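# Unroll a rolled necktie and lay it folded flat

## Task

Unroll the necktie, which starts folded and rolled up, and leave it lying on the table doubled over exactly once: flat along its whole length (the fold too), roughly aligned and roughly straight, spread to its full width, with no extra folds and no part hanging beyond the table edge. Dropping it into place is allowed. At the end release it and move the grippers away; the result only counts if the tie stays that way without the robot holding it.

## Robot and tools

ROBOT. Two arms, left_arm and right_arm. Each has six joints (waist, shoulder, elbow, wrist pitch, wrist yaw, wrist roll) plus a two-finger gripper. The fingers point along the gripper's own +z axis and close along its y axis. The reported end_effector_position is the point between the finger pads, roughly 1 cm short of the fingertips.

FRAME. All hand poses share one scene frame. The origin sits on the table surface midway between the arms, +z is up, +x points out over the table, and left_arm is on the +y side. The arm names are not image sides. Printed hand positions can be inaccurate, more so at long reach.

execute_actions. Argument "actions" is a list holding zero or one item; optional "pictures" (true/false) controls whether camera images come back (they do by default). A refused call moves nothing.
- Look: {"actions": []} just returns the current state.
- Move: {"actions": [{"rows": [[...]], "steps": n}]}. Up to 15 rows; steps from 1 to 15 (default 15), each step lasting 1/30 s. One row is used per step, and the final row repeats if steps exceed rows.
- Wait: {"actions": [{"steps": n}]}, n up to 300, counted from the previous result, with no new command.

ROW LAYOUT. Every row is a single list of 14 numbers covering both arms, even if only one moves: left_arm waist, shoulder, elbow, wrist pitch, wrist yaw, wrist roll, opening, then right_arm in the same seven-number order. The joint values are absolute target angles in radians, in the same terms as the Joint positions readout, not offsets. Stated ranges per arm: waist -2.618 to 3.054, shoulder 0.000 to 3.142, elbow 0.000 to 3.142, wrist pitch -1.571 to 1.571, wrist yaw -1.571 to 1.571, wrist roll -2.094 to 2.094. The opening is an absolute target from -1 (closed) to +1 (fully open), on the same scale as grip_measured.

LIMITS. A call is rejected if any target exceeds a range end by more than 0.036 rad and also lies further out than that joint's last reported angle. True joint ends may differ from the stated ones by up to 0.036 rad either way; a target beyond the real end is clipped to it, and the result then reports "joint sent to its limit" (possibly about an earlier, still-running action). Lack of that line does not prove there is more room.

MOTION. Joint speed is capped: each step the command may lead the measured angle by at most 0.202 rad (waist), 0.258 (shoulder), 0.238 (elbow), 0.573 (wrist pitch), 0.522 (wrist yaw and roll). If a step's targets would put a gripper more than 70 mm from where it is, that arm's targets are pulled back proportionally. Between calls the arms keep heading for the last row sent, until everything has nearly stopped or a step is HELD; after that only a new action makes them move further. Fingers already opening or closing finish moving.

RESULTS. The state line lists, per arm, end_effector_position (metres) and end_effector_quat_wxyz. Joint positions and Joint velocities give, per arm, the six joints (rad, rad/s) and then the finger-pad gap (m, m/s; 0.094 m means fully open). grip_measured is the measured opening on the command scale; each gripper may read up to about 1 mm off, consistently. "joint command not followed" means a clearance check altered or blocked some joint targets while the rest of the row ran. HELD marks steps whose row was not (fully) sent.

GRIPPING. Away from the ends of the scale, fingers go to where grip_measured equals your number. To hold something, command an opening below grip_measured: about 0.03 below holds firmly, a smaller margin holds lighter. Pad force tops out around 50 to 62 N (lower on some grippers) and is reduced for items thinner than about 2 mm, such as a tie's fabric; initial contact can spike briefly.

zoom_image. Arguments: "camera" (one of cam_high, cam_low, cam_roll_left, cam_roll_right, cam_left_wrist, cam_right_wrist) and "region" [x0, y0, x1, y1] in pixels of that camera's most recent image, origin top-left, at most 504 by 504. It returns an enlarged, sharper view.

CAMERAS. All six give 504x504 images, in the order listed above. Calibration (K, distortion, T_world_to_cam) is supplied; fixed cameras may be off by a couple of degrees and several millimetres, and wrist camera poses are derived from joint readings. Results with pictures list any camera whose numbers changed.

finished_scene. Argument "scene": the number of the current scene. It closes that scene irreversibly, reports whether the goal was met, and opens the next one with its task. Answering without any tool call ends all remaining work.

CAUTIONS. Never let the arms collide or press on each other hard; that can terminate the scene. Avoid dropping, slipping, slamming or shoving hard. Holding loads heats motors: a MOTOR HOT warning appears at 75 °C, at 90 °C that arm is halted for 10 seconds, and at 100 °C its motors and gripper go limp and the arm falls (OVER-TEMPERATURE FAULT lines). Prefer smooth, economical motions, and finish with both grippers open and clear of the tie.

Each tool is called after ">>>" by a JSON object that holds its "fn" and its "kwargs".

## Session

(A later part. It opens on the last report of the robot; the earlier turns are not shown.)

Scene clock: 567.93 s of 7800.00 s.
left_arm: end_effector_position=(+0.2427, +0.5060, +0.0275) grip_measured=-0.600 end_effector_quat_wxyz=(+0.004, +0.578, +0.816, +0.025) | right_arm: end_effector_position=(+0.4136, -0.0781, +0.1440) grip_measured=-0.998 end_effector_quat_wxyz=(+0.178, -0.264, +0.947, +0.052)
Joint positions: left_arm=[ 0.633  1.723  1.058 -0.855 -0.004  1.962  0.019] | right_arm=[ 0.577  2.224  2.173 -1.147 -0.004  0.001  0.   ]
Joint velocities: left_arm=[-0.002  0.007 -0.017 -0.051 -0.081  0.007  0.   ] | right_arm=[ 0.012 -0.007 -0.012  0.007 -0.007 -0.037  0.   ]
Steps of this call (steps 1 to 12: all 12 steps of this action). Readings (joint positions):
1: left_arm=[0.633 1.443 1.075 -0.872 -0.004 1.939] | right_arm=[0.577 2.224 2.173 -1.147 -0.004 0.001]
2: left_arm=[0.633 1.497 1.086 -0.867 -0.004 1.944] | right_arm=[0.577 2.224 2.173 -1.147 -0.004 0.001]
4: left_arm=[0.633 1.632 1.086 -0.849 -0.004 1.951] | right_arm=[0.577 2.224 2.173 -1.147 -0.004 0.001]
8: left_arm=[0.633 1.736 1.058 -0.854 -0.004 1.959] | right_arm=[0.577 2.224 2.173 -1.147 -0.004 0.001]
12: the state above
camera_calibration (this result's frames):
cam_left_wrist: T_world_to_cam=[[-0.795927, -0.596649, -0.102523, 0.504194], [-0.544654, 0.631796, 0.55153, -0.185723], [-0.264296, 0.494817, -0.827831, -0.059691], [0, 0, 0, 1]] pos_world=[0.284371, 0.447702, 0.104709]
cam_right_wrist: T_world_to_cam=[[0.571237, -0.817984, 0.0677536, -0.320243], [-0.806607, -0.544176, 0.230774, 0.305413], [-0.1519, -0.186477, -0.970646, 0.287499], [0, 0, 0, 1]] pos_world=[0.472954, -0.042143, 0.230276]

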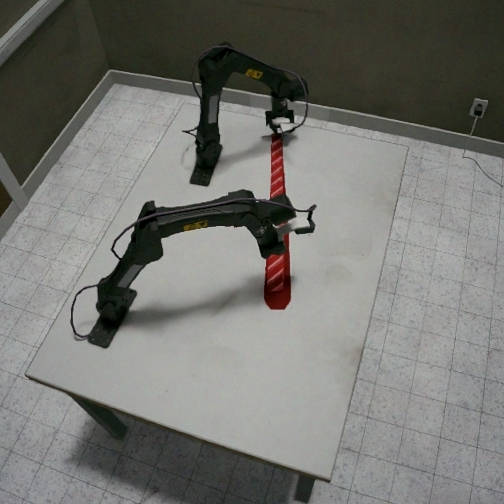

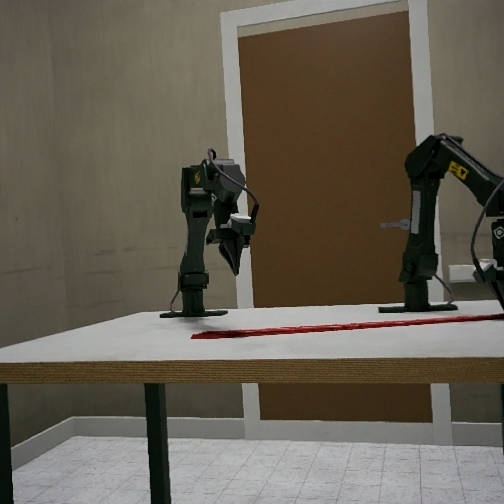

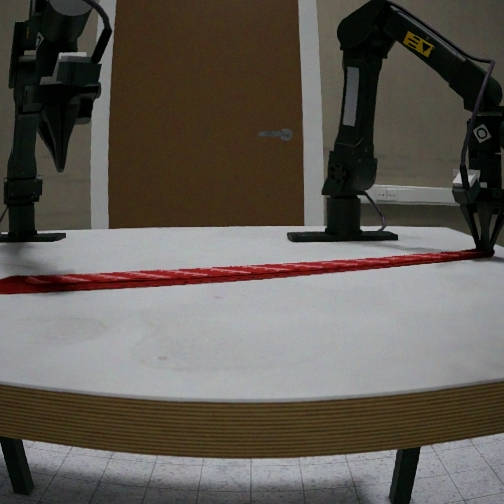

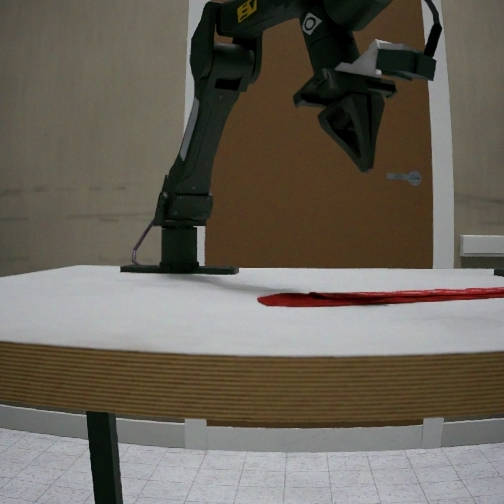

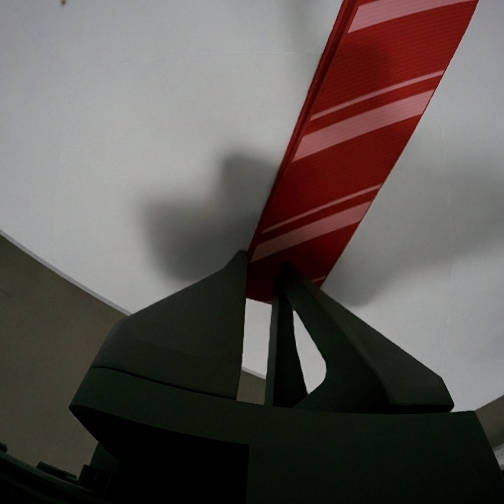

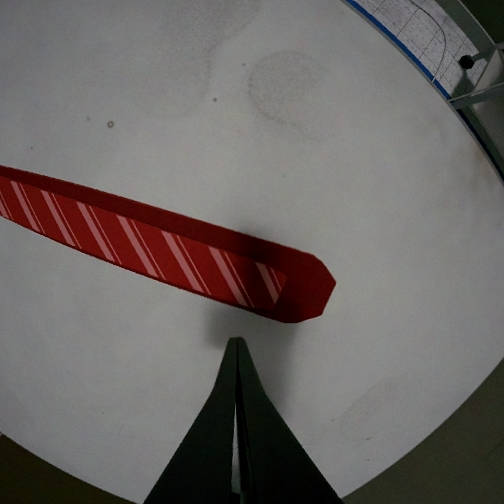

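Right at the fold. Press and release.

>>> {"fn": "execute_actions", "kwargs": {"actions": [{"rows":[[0.64,1.83,1.07,-0.87,0,1.97,-0.6,0.58,2.2,2.2,-1.14,0,0,-1]],"steps":15}], "pictures": false}}

>>> {"fn": "execute_actions", "kwargs": {"actions": [{"rows":[[0.64,1.42,1.07,-0.87,0,1.97,-0.6,0.58,2.2,2.2,-1.14,0,0,-1]],"steps":15}]}}

>>> {"fn": "zoom_image", "kwargs": {"camera": "cam_roll_left", "region": [380,180,504,300]}}

Scene clock: 575.77 s of 7800.00 s.
left_arm: end_effector_position=(+0.2425, +0.5059, +0.0209) grip_measured=-0.600 end_effector_quat_wxyz=(-0.001, +0.579, +0.815, +0.004) | right_arm: end_effector_position=(+0.4136, -0.0781, +0.1440) grip_measured=-0.998 end_effector_quat_wxyz=(+0.178, -0.264, +0.947, +0.052)
Joint positions: left_arm=[ 0.633  1.77   1.087 -0.88  -0.005  1.964  0.019] | right_arm=[ 0.577  2.224  2.173 -1.147 -0.004  0.001  0.   ]
Joint velocities: left_arm=[ 0.007 -0.017  0.007 -0.022  0.007  0.066 -0.001] | right_arm=[ 0.002  0.002 -0.007  0.051 -0.007 -0.051  0.   ]
Steps of this call (steps 1 to 15: the robot went on to your last target; steps 16 to 110: nothing new was sent; then 3.67 s passed at rest; steps 111 to 125: all 15 steps of this action). Readings (joint positions):
111: left_arm=[0.633 1.734 1.060 -0.859 -0.004 1.963] | right_arm=[0.577 2.224 2.173 -1.147 -0.004 0.001]
112: left_arm=[0.633 1.754 1.063 -0.859 -0.004 1.963] | right_arm=[0.577 2.224 2.173 -1.147 -0.004 0.001]
114: left_arm=[0.633 1.766 1.084 -0.877 -0.005 1.963] | right_arm=[0.577 2.224 2.173 -1.147 -0.004 0.001]
118: left_arm=[0.633 1.770 1.087 -0.880 -0.005 1.964] | right_arm=[0.577 2.224 2.173 -1.147 -0.004 0.001]
125: the state above

Scene clock: 576.27 s of 7800.00 s.
left_arm: end_effector_position=(+0.2547, +0.5167, +0.1213) grip_measured=-0.600 end_effector_quat_wxyz=(+0.038, +0.570, +0.802, +0.177) | right_arm: end_effector_position=(+0.4136, -0.0781, +0.1440) grip_measured=-0.998 end_effector_quat_wxyz=(+0.178, -0.264, +0.947, +0.052)
Joint positions: left_arm=[ 0.633  1.415  1.072 -0.864 -0.005  1.965  0.019] | right_arm=[ 0.577  2.224  2.173 -1.147 -0.004  0.001  0.   ]
Joint velocities: left_arm=[-0.002 -0.007 -0.012  0.022 -0.037  0.007 -0.   ] | right_arm=[ 0.007  0.037 -0.012  0.037 -0.051  0.022  0.001]
Steps of this call (steps 1 to 15: all 15 steps of this action). Readings (joint positions):
1: left_arm=[0.633 1.739 1.081 -0.873 -0.005 1.964] | right_arm=[0.577 2.224 2.173 -1.147 -0.004 0.001]
2: left_arm=[0.633 1.684 1.063 -0.872 -0.005 1.964] | right_arm=[0.577 2.224 2.173 -1.147 -0.004 0.001]
4: left_arm=[0.633 1.541 1.054 -0.878 -0.005 1.964] | right_arm=[0.577 2.224 2.173 -1.147 -0.004 0.001]
8: left_arm=[0.633 1.402 1.072 -0.863 -0.005 1.964] | right_arm=[0.577 2.224 2.173 -1.147 -0.004 0.001]
15: the state above
camera_calibration (this result's frames):
cam_left_wrist: T_world_to_cam=[[-0.738217, -0.541119, -0.402773, 0.522772], [-0.670084, 0.519548, 0.530148, -0.145243], [-0.0776131, 0.661256, -0.746135, -0.127584], [0, 0, 0, 1]] pos_world=[0.278692, 0.442708, 0.192364]
cam_right_wrist: T_world_to_cam=[[0.571237, -0.817984, 0.0677536, -0.320243], [-0.806607, -0.544176, 0.230774, 0.305413], [-0.1519, -0.186477, -0.970646, 0.287499], [0, 0, 0, 1]] pos_world=[0.472954, -0.042143, 0.230276]

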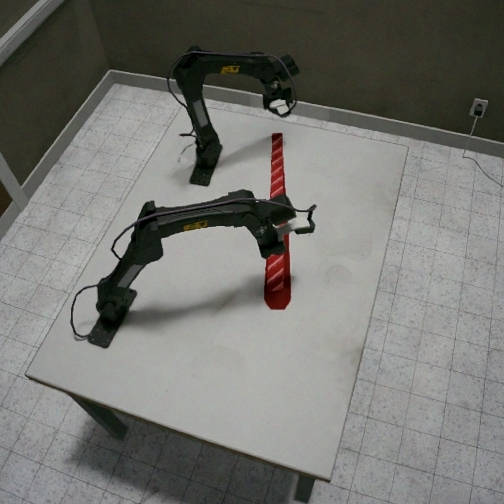

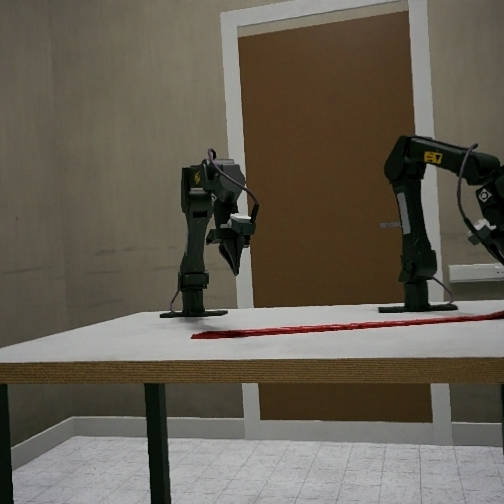

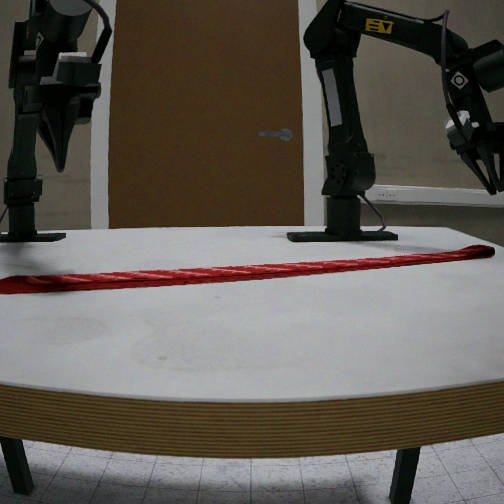

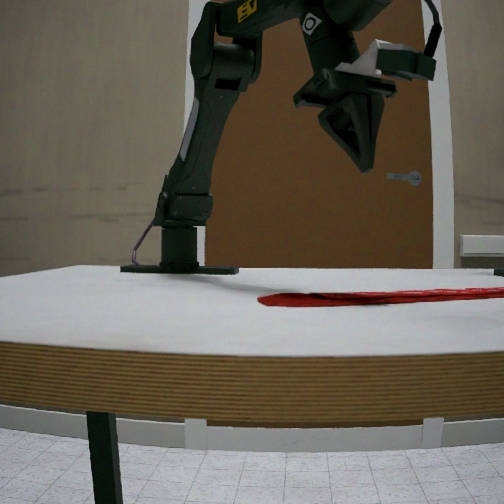

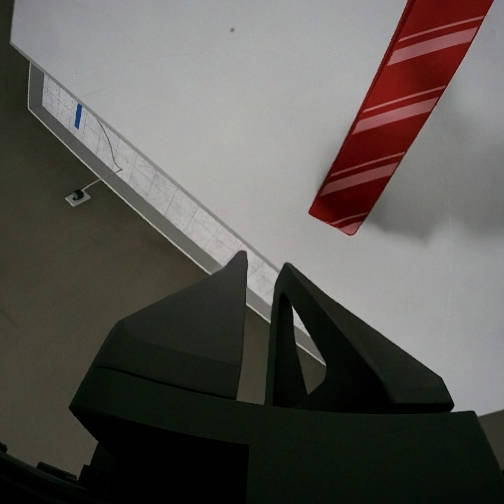

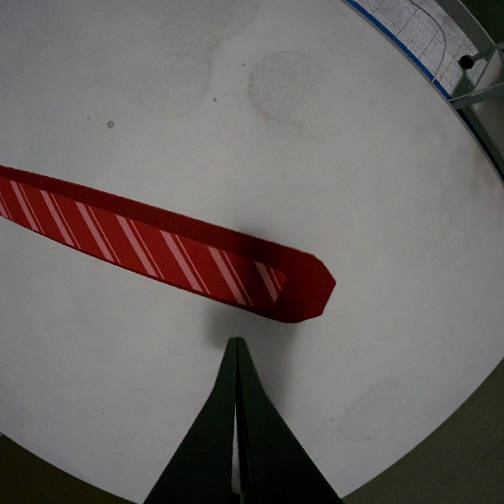

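Region (380, 180, 504, 300) of cam_roll_left's 504x504 image, scaled by 4.065, with more detail than that image has; it fills the top 488 rows of this view, and the rest is white.

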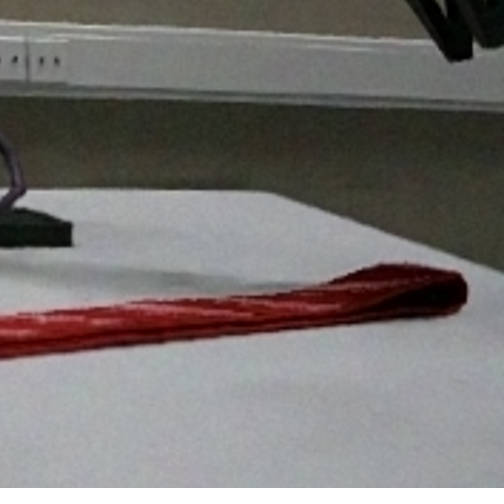

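>>> {"fn": "execute_actions", "kwargs": {"actions": [{"rows":[[0.64,1.80,1.07,-0.87,0,1.97,-0.6,0.58,2.52,2.2,-1.14,0,0,-1]],"steps":15}], "pictures": false}}

>>> {"fn": "execute_actions", "kwargs": {"actions": [{"rows":[[0.64,1.80,1.07,-0.87,0,1.97,-0.6,0.56,2.52,2.19,-1.14,0,0,-1],[0.64,1.80,1.07,-0.87,0,1.97,-0.6,0.54,2.51,2.18,-1.14,0,0,-1],[0.64,1.80,1.07,-0.87,0,1.97,-0.6,0.52,2.50,2.16,-1.14,0,0,-1],[0.64,1.80,1.07,-0.87,0,1.97,-0.6,0.50,2.49,2.14,-1.13,0,0,-1]],"steps":15}]}}

>>> {"fn": "execute_actions", "kwargs": {"actions": [{"rows":[[0.64,1.42,1.07,-0.87,0,1.97,-0.6,0.50,2.15,2.14,-1.13,0,0,-1]],"steps":15}]}}

>>> {"fn": "zoom_image", "kwargs": {"camera": "cam_roll_left", "region": [380,180,504,300]}}

Scene clock: 584.97 s of 7800.00 s.
left_arm: end_effector_position=(+0.2534, +0.5160, +0.0227) grip_measured=-0.600 end_effector_quat_wxyz=(+0.003, +0.580, +0.814, +0.028) | right_arm: end_effector_position=(+0.4164, -0.0763, +0.0142) grip_measured=-0.998 end_effector_quat_wxyz=(+0.071, -0.268, +0.961, +0.022)
Joint positions: left_arm=[ 0.633  1.778  1.104 -0.841 -0.006  1.967  0.019] | right_arm=[ 0.577  2.511  2.214 -1.124 -0.004  0.001  0.   ]
Joint velocities: left_arm=[-0.007  0.002  0.012 -0.066  0.007 -0.007  0.   ] | right_arm=[-0.022  0.237  0.002  0.081 -0.022 -0.051  0.001]
Steps of this call (steps 1 to 15: the robot went on to your last target; steps 16 to 110: nothing new was sent; then 4.53 s passed at rest; steps 111 to 125: all 15 steps of this action). Readings (joint positions):
111: left_arm=[0.633 1.442 1.077 -0.871 -0.005 1.965] | right_arm=[0.577 2.240 2.179 -1.151 -0.004 0.001]
112: left_arm=[0.633 1.495 1.087 -0.866 -0.005 1.965] | right_arm=[0.577 2.263 2.192 -1.147 -0.004 0.001]
114: left_arm=[0.633 1.649 1.089 -0.848 -0.005 1.965] | right_arm=[0.577 2.332 2.199 -1.133 -0.004 0.001]
118: left_arm=[0.633 1.777 1.105 -0.842 -0.006 1.967] | right_arm=[0.577 2.513 2.202 -1.132 -0.004 0.001]
125: the state above

Scene clock: 585.47 s of 7800.00 s.
left_arm: end_effector_position=(+0.2534, +0.5160, +0.0227) grip_measured=-0.600 end_effector_quat_wxyz=(+0.003, +0.580, +0.814, +0.028) | right_arm: end_effector_position=(+0.4262, -0.1066, +0.0148) grip_measured=-0.998 end_effector_quat_wxyz=(+0.065, -0.235, +0.969, +0.032)
Joint positions: left_arm=[ 0.633  1.778  1.104 -0.841 -0.006  1.967  0.019] | right_arm=[ 0.508  2.484  2.167 -1.111 -0.032  0.001  0.   ]
Joint velocities: left_arm=[-0.007 -0.002 -0.007  0.022 -0.007 -0.037  0.   ] | right_arm=[-0.012 -0.012  0.002 -0.022 -0.066  0.007  0.   ]
Steps of this call (steps 1 to 15: all 15 steps of this action). Readings (joint positions):
1: left_arm=[0.633 1.778 1.104 -0.841 -0.006 1.967] | right_arm=[0.577 2.509 2.214 -1.122 -0.004 0.001]
2: left_arm=[0.633 1.778 1.104 -0.841 -0.006 1.967] | right_arm=[0.575 2.503 2.214 -1.123 -0.004 0.001]
4: left_arm=[0.633 1.778 1.104 -0.841 -0.006 1.967] | right_arm=[0.563 2.500 2.192 -1.118 -0.009 0.001]
8: left_arm=[0.633 1.778 1.104 -0.841 -0.006 1.967] | right_arm=[0.524 2.486 2.169 -1.111 -0.031 0.001]
15: the state above
camera_calibration (this result's frames):
cam_left_wrist: T_world_to_cam=[[-0.79903, -0.591655, -0.107213, 0.516463], [-0.542328, 0.632125, 0.553443, -0.184401], [-0.259675, 0.500362, -0.825958, -0.0697922], [0, 0, 0, 1]] pos_world=[0.29454, 0.457054, 0.0997815]
cam_right_wrist: T_world_to_cam=[[0.529396, -0.848039, 0.0238603, -0.32669], [-0.765347, -0.465262, 0.444719, 0.317628], [-0.366038, -0.253694, -0.895352, 0.24167], [0, 0, 0, 1]] pos_world=[0.504504, -0.0679554, 0.0829194]

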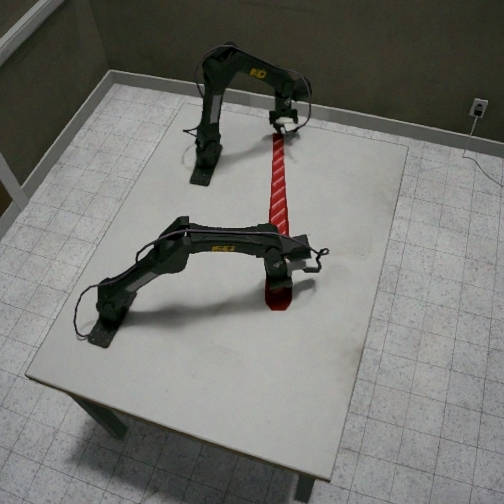

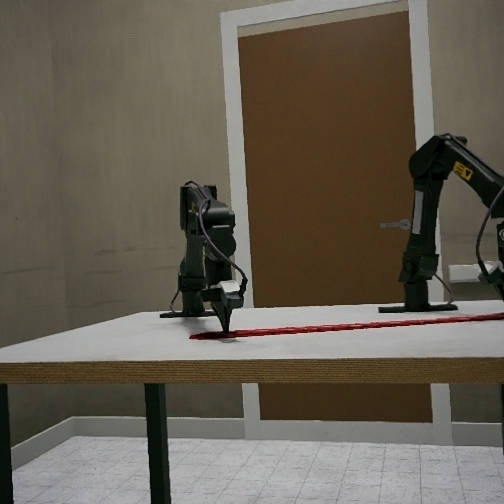

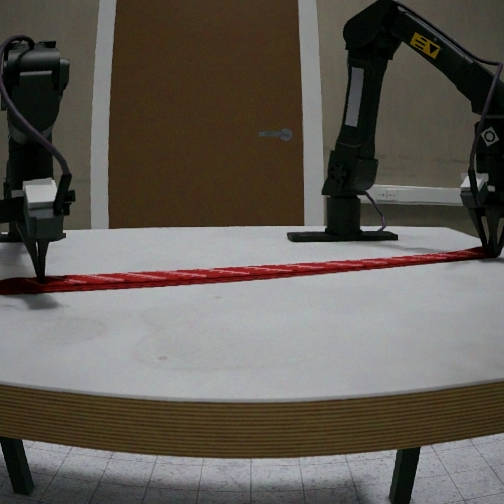

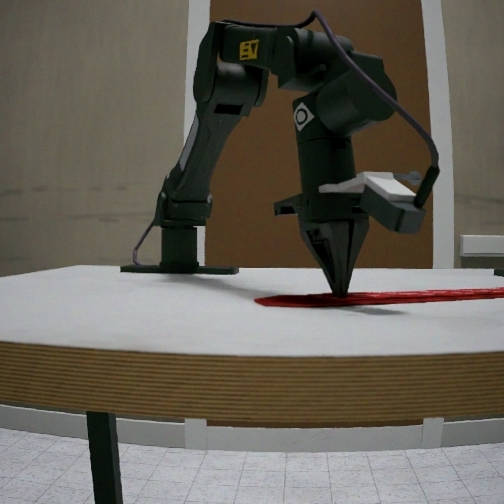

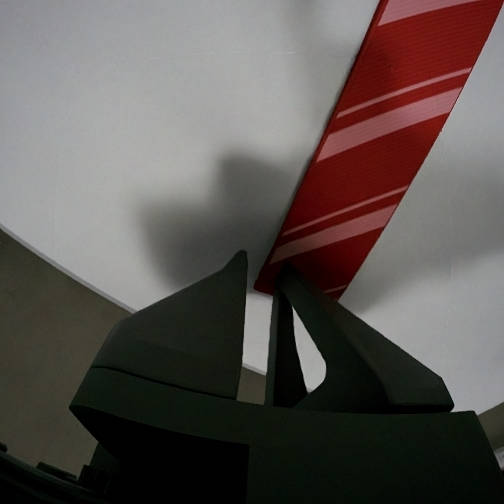

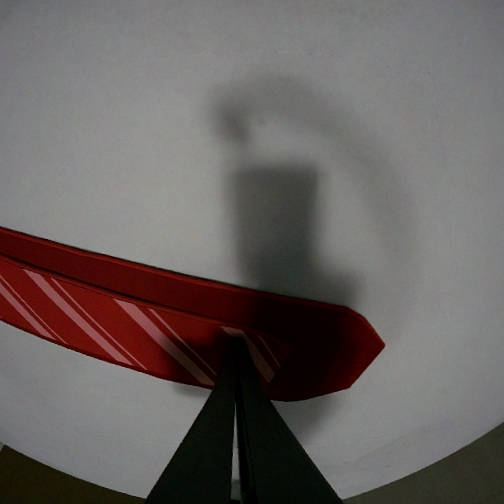

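Scene clock: 585.97 s of 7800.00 s.
left_arm: end_effector_position=(+0.2553, +0.5177, +0.1218) grip_measured=-0.600 end_effector_quat_wxyz=(+0.037, +0.570, +0.801, +0.179) | right_arm: end_effector_position=(+0.4244, -0.1113, +0.1780) grip_measured=-0.998 end_effector_quat_wxyz=(+0.212, -0.230, +0.948, +0.058)
Joint positions: left_arm=[ 0.633  1.415  1.073 -0.861 -0.006  1.967  0.019] | right_arm=[ 0.508  2.132  2.135 -1.131 -0.013  0.001  0.   ]
Joint velocities: left_arm=[ 0.007 -0.007  0.012 -0.066 -0.037  0.022  0.   ] | right_arm=[ 0.002  0.1   -0.012 -0.007  0.022  0.007 -0.   ]
Steps of this call (steps 1 to 15: all 15 steps of this action). Readings (joint positions):
1: left_arm=[0.633 1.749 1.095 -0.833 -0.006 1.967] | right_arm=[0.508 2.468 2.160 -1.108 -0.032 0.001]
2: left_arm=[0.633 1.695 1.073 -0.836 -0.006 1.967] | right_arm=[0.508 2.447 2.144 -1.113 -0.030 0.001]
4: left_arm=[0.633 1.550 1.059 -0.858 -0.006 1.967] | right_arm=[0.508 2.393 2.129 -1.130 -0.026 0.001]
8: left_arm=[0.633 1.402 1.073 -0.856 -0.006 1.967] | right_arm=[0.508 2.254 2.127 -1.136 -0.019 0.001]
15: the state above
camera_calibration (this result's frames):
cam_left_wrist: T_world_to_cam=[[-0.738645, -0.537836, -0.406368, 0.522778], [-0.669889, 0.518434, 0.531484, -0.145194], [-0.0751762, 0.6648, -0.743229, -0.130595], [0, 0, 0, 1]] pos_world=[0.279066, 0.443262, 0.192547]
cam_right_wrist: T_world_to_cam=[[0.51237, -0.856315, 0.0648134, -0.334635], [-0.852134, -0.497604, 0.162042, 0.324981], [-0.106508, -0.138255, -0.984653, 0.304526], [0, 0, 0, 1]] pos_world=[0.480819, -0.082739, 0.268881]

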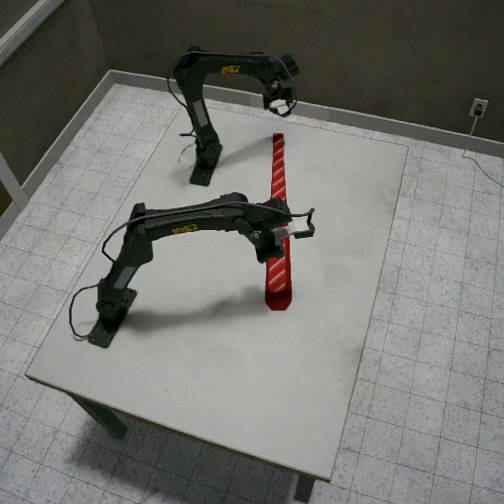

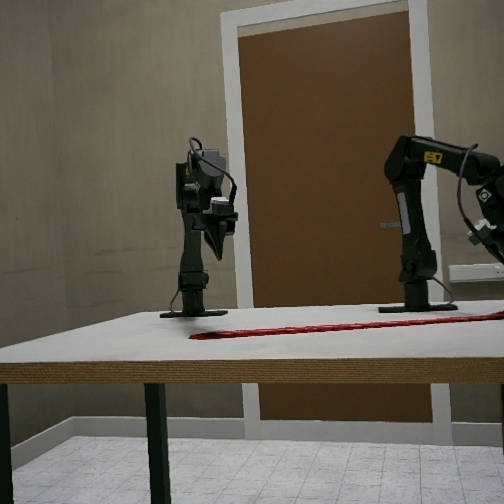

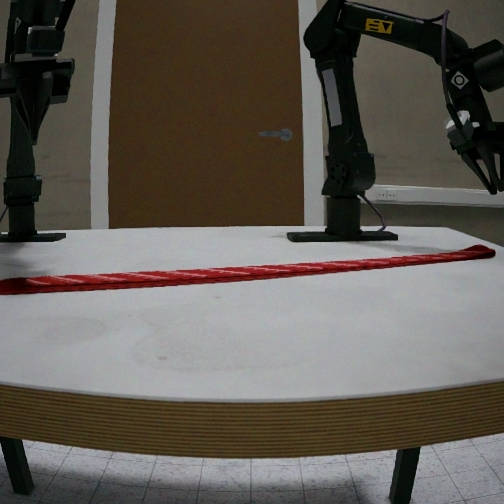

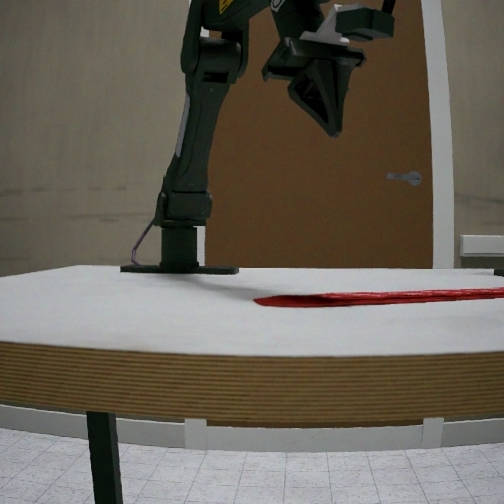

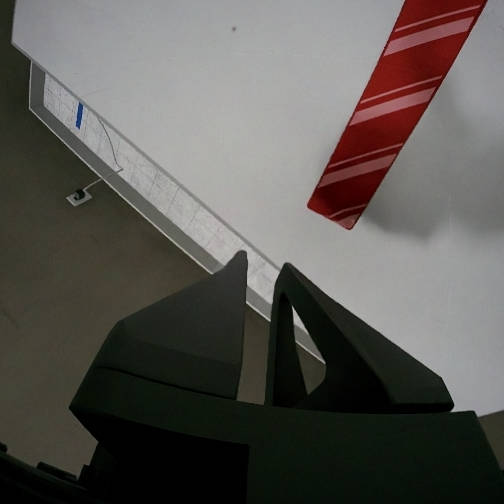

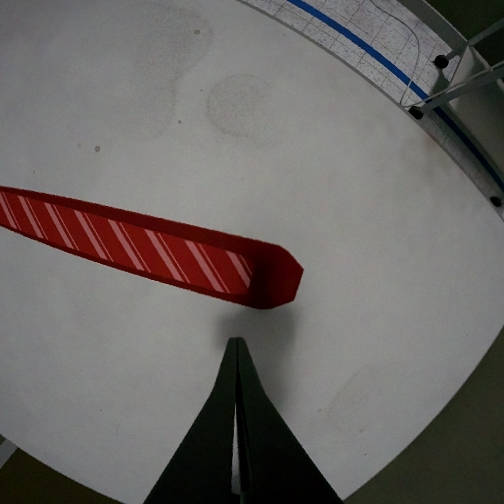

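Region (380, 180, 504, 300) of cam_roll_left's 504x504 image, scaled by 4.065, with more detail than that image has; it fills the top 488 rows of this view, and the rest is white.

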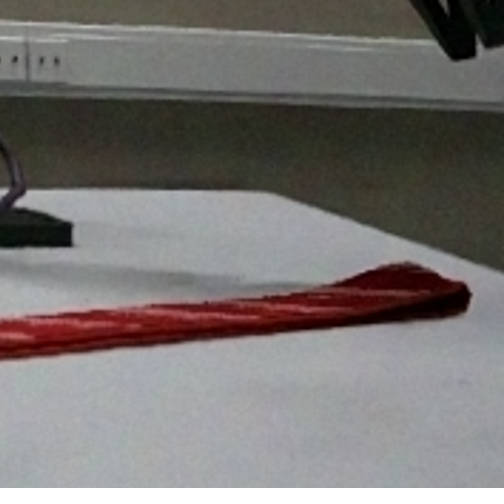

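>>> {"fn": "execute_actions", "kwargs": {"actions": [{"rows":[[0.60,1.42,1.04,-0.87,0,1.95,-0.6,0.3,1.8,1.8,-0.8,0,0,-1]],"steps":12}], "pictures": false}}

>>> {"fn": "execute_actions", "kwargs": {"actions": [{"rows":[[0.60,1.68,1.04,-0.87,0,1.95,-0.6,0.3,1.8,1.8,-0.8,0,0,-1]],"steps":12}], "pictures": false}}

>>> {"fn": "execute_actions", "kwargs": {"actions": [{"rows":[[0.60,1.80,1.04,-0.87,0,1.95,-0.6,0.3,1.8,1.8,-0.8,0,0,-1]],"steps":15}]}}

>>> {"fn": "zoom_image", "kwargs": {"camera": "cam_roll_left", "region": [380,180,504,300]}}

>>> {"fn": "execute_actions", "kwargs": {"actions": [{"rows":[[0.60,1.42,1.04,-0.87,0,1.95,-0.6,0.3,1.8,1.8,-0.8,0,0,-1]],"steps":15}]}}

>>> {"fn": "zoom_image", "kwargs": {"camera": "cam_roll_left", "region": [380,180,504,300]}}

Scene clock: 597.77 s of 7800.00 s.
left_arm: end_effector_position=(+0.2543, +0.5058, +0.1117) grip_measured=-0.600 end_effector_quat_wxyz=(+0.036, +0.579, +0.798, +0.163) | right_arm: end_effector_position=(+0.4446, -0.2314, +0.2468) grip_measured=-0.998 end_effector_quat_wxyz=(+0.345, -0.111, +0.931, +0.039)
Joint positions: left_arm=[ 0.606  1.415  1.044 -0.865 -0.007  1.959  0.019] | right_arm=[ 0.274  1.805  1.805 -0.861  0.005  0.     0.   ]
Joint velocities: left_arm=[-0.012 -0.002 -0.012 -0.022 -0.007 -0.11   0.001] | right_arm=[ 0.105 -0.266 -0.012  0.491 -0.007 -0.007 -0.   ]
Steps of this call (steps 1 to 30: the robot went on to your last target; steps 31 to 120: nothing new was sent; then 7.40 s passed at rest; steps 121 to 132: all 12 steps of this action). Readings (joint positions):
121: left_arm=[0.630 1.415 1.070 -0.859 -0.007 1.966] | right_arm=[0.499 2.146 2.098 -1.102 -0.014 0.000]
122: left_arm=[0.624 1.415 1.064 -0.859 -0.007 1.964] | right_arm=[0.485 2.113 2.038 -1.059 -0.017 0.000]
124: left_arm=[0.611 1.415 1.051 -0.861 -0.007 1.962] | right_arm=[0.433 2.031 1.922 -1.006 -0.018 0.000]
128: left_arm=[0.606 1.415 1.044 -0.865 -0.007 1.960] | right_arm=[0.309 1.883 1.808 -0.936 -0.008 0.000]
132: the state above

Scene clock: 598.17 s of 7800.00 s.
left_arm: end_effector_position=(+0.2416, +0.4951, +0.0265) grip_measured=-0.600 end_effector_quat_wxyz=(+0.002, +0.587, +0.809, +0.022) | right_arm: end_effector_position=(+0.4482, -0.2209, +0.2504) grip_measured=-0.998 end_effector_quat_wxyz=(+0.357, -0.120, +0.925, +0.044)
Joint positions: left_arm=[ 0.606  1.702  1.029 -0.855 -0.007  1.957  0.019] | right_arm=[ 0.293  1.808  1.805 -0.831  0.005  0.     0.   ]
Joint velocities: left_arm=[-0.002 -0.012 -0.007 -0.037 -0.007  0.037 -0.001] | right_arm=[ 0.002 -0.012 -0.007 -0.037 -0.051  0.007 -0.001]
Steps of this call (steps 1 to 12: all 12 steps of this action). Readings (joint positions):
1: left_arm=[0.606 1.443 1.049 -0.871 -0.007 1.959] | right_arm=[0.278 1.799 1.805 -0.848 0.005 0.000]
2: left_arm=[0.606 1.497 1.058 -0.866 -0.007 1.958] | right_arm=[0.283 1.797 1.805 -0.839 0.005 0.000]
4: left_arm=[0.606 1.626 1.056 -0.850 -0.007 1.958] | right_arm=[0.290 1.801 1.805 -0.832 0.005 0.000]
8: left_arm=[0.606 1.710 1.029 -0.853 -0.007 1.957] | right_arm=[0.293 1.807 1.805 -0.831 0.005 0.000]
12: the state above

Scene clock: 598.67 s of 7800.00 s.
left_arm: end_effector_position=(+0.2434, +0.4965, +0.0214) grip_measured=-0.600 end_effector_quat_wxyz=(-0.001, +0.587, +0.810, +0.009) | right_arm: end_effector_position=(+0.4482, -0.2208, +0.2505) grip_measured=-0.998 end_effector_quat_wxyz=(+0.358, -0.120, +0.925, +0.044)
Joint positions: left_arm=[ 0.606  1.742  1.055 -0.868 -0.006  1.956  0.019] | right_arm=[ 0.293  1.808  1.805 -0.83   0.005  0.     0.   ]
Joint velocities: left_arm=[-0.012  0.002 -0.002 -0.037  0.007  0.051 -0.001] | right_arm=[-0.002  0.007 -0.012  0.037  0.007 -0.022  0.   ]
Steps of this call (steps 1 to 15: all 15 steps of this action). Readings (joint positions):
1: left_arm=[0.606 1.712 1.031 -0.858 -0.007 1.957] | right_arm=[0.293 1.808 1.805 -0.831 0.005 0.000]
2: left_arm=[0.606 1.729 1.035 -0.858 -0.007 1.957] | right_arm=[0.293 1.808 1.805 -0.831 0.005 0.000]
4: left_arm=[0.606 1.740 1.051 -0.864 -0.007 1.957] | right_arm=[0.293 1.808 1.805 -0.830 0.005 0.000]
8: left_arm=[0.606 1.742 1.055 -0.868 -0.006 1.956] | right_arm=[0.293 1.808 1.805 -0.830 0.005 0.000]
15: the state above
camera_calibration (this result's frames):
cam_left_wrist: T_world_to_cam=[[-0.810784, -0.581344, -0.068319, 0.493721], [-0.516022, 0.654782, 0.552251, -0.194372], [-0.276314, 0.483011, -0.830874, -0.0509701], [0, 0, 0, 1]] pos_world=[0.285917, 0.438912, 0.098723]
cam_right_wrist: T_world_to_cam=[[0.285987, -0.953568, 0.0944466, -0.372753], [-0.945947, -0.296678, -0.131023, 0.438873], [0.15296, -0.0518705, -0.98687, 0.266615], [0, 0, 0, 1]] pos_world=[0.480971, -0.211412, 0.355822]

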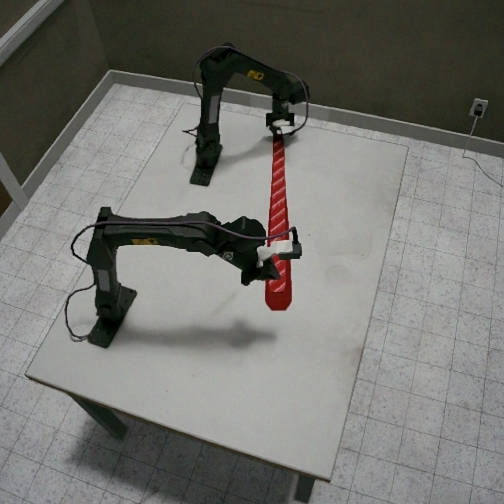

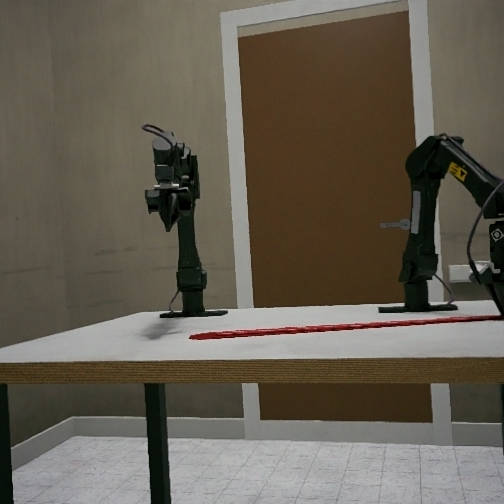

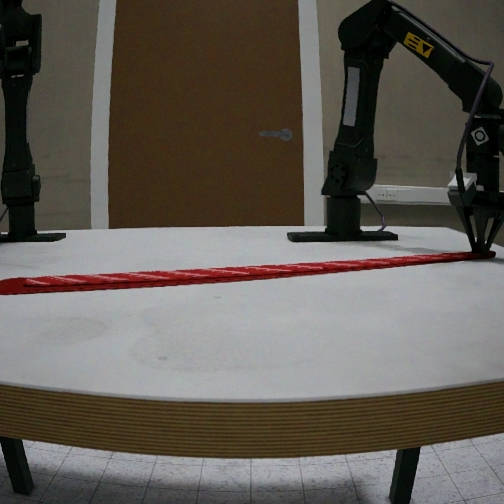

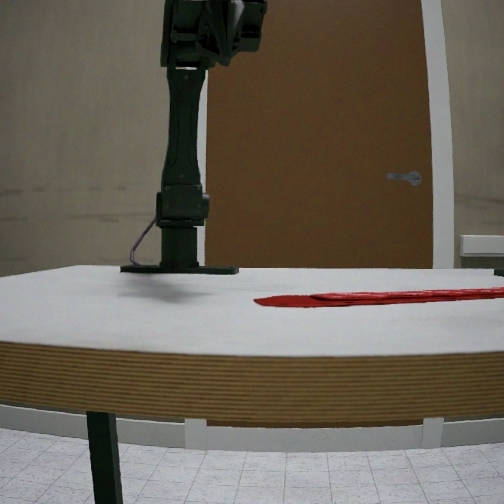

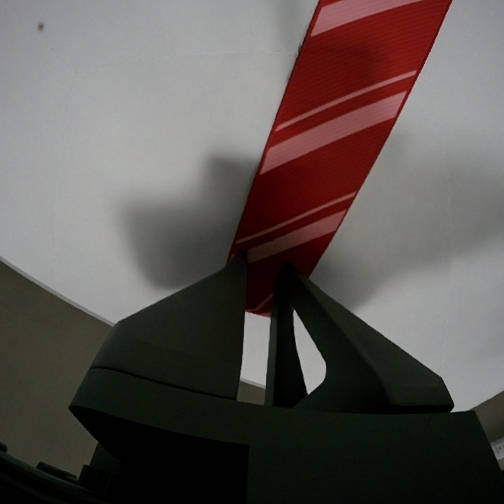

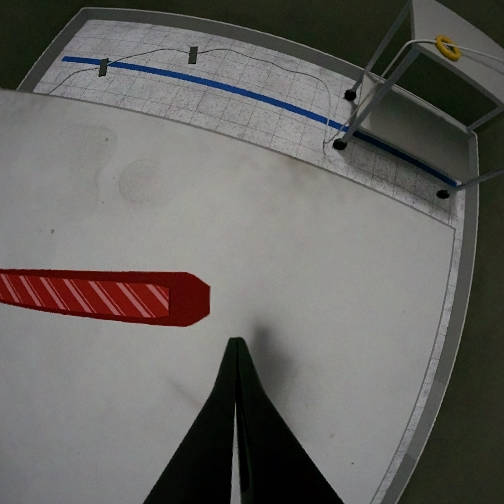

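Region (380, 180, 504, 300) of cam_roll_left's 504x504 image, scaled by 4.065, with more detail than that image has; it fills the top 488 rows of this view, and the rest is white.

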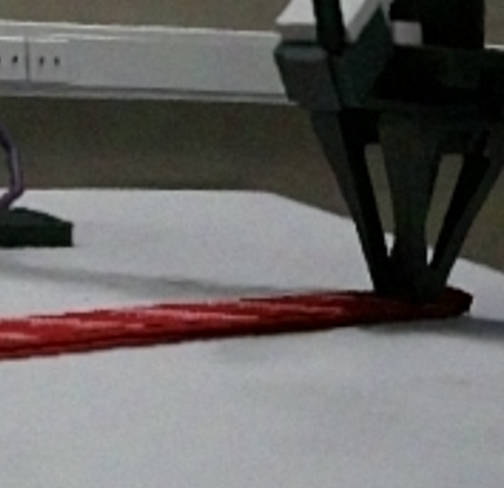

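Scene clock: 599.17 s of 7800.00 s.
left_arm: end_effector_position=(+0.2539, +0.5054, +0.1109) grip_measured=-0.600 end_effector_quat_wxyz=(+0.037, +0.578, +0.799, +0.162) | right_arm: end_effector_position=(+0.4482, -0.2208, +0.2505) grip_measured=-0.998 end_effector_quat_wxyz=(+0.358, -0.120, +0.925, +0.044)
Joint positions: left_arm=[ 0.606  1.415  1.041 -0.864 -0.006  1.956  0.019] | right_arm=[ 0.293  1.808  1.805 -0.83   0.005  0.     0.   ]
Joint velocities: left_arm=[ 0.012  0.002 -0.012 -0.007  0.022 -0.037  0.   ] | right_arm=[-0.002 -0.007  0.002 -0.037 -0.007 -0.095 -0.   ]
Steps of this call (steps 1 to 15: all 15 steps of this action). Readings (joint positions):
1: left_arm=[0.606 1.712 1.049 -0.861 -0.006 1.956] | right_arm=[0.293 1.808 1.805 -0.830 0.005 0.000]
2: left_arm=[0.606 1.656 1.032 -0.861 -0.006 1.956] | right_arm=[0.293 1.808 1.805 -0.830 0.005 0.000]
4: left_arm=[0.606 1.518 1.025 -0.871 -0.006 1.956] | right_arm=[0.293 1.808 1.805 -0.830 0.005 0.000]
8: left_arm=[0.606 1.405 1.041 -0.861 -0.006 1.956] | right_arm=[0.293 1.808 1.805 -0.830 0.005 0.000]
15: the state above
camera_calibration (this result's frames):
cam_left_wrist: T_world_to_cam=[[-0.756428, -0.53594, -0.374947, 0.510798], [-0.648862, 0.542623, 0.533421, -0.15171], [-0.0824268, 0.646783, -0.758207, -0.118013], [0, 0, 0, 1]] pos_world=[0.278216, 0.432407, 0.182969]
cam_right_wrist: T_world_to_cam=[[0.285987, -0.953568, 0.0944466, -0.372753], [-0.945947, -0.296678, -0.131023, 0.438873], [0.15296, -0.0518705, -0.98687, 0.266615], [0, 0, 0, 1]] pos_world=[0.480971, -0.211412, 0.355822]

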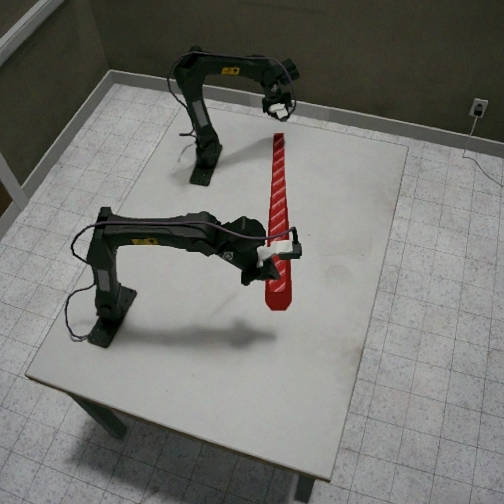

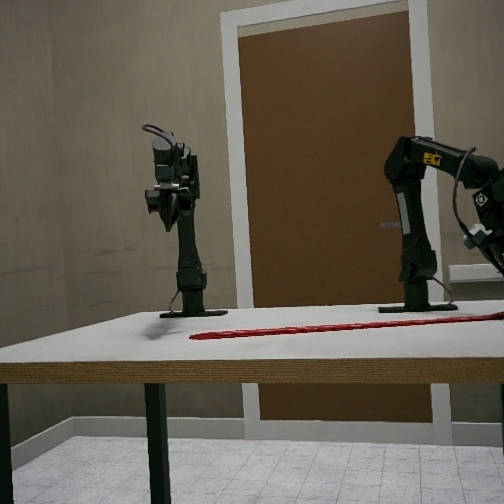

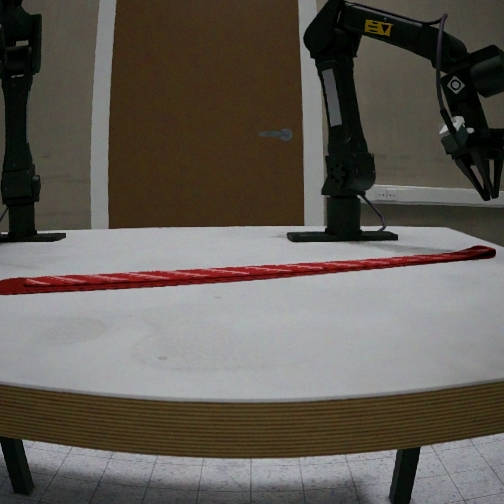

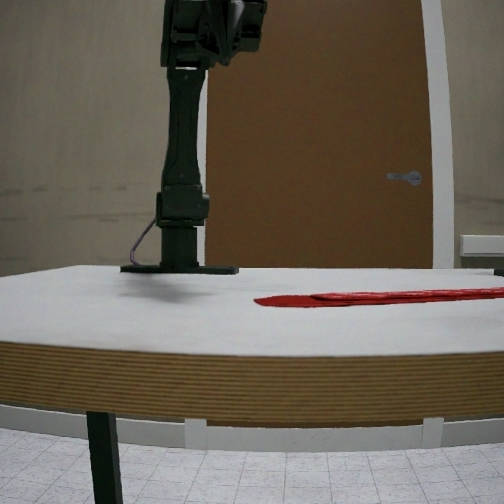

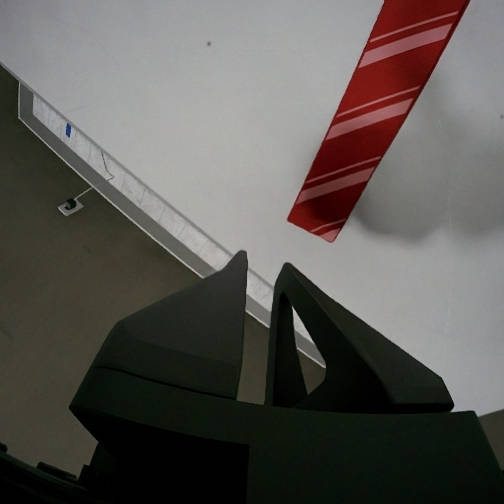

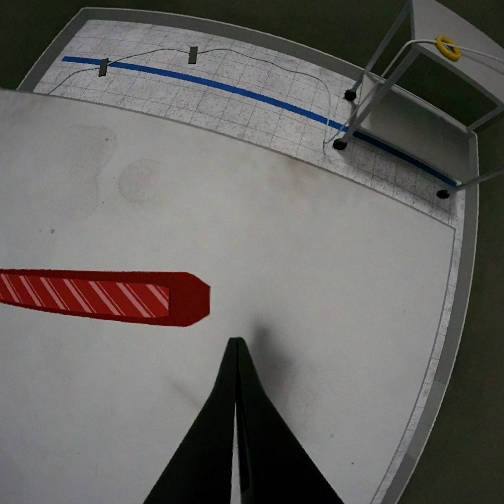

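Region (380, 180, 504, 300) of cam_roll_left's 504x504 image, scaled by 4.065, with more detail than that image has; it fills the top 488 rows of this view, and the rest is white.

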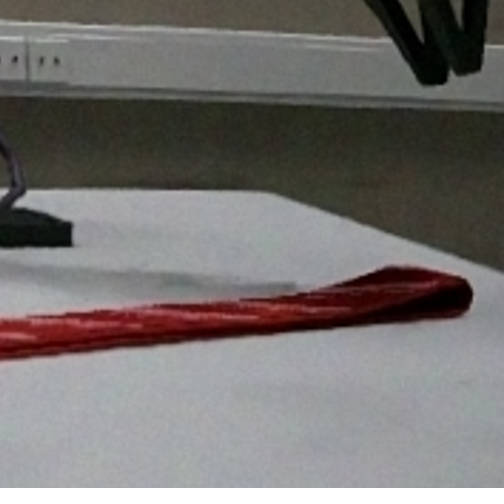

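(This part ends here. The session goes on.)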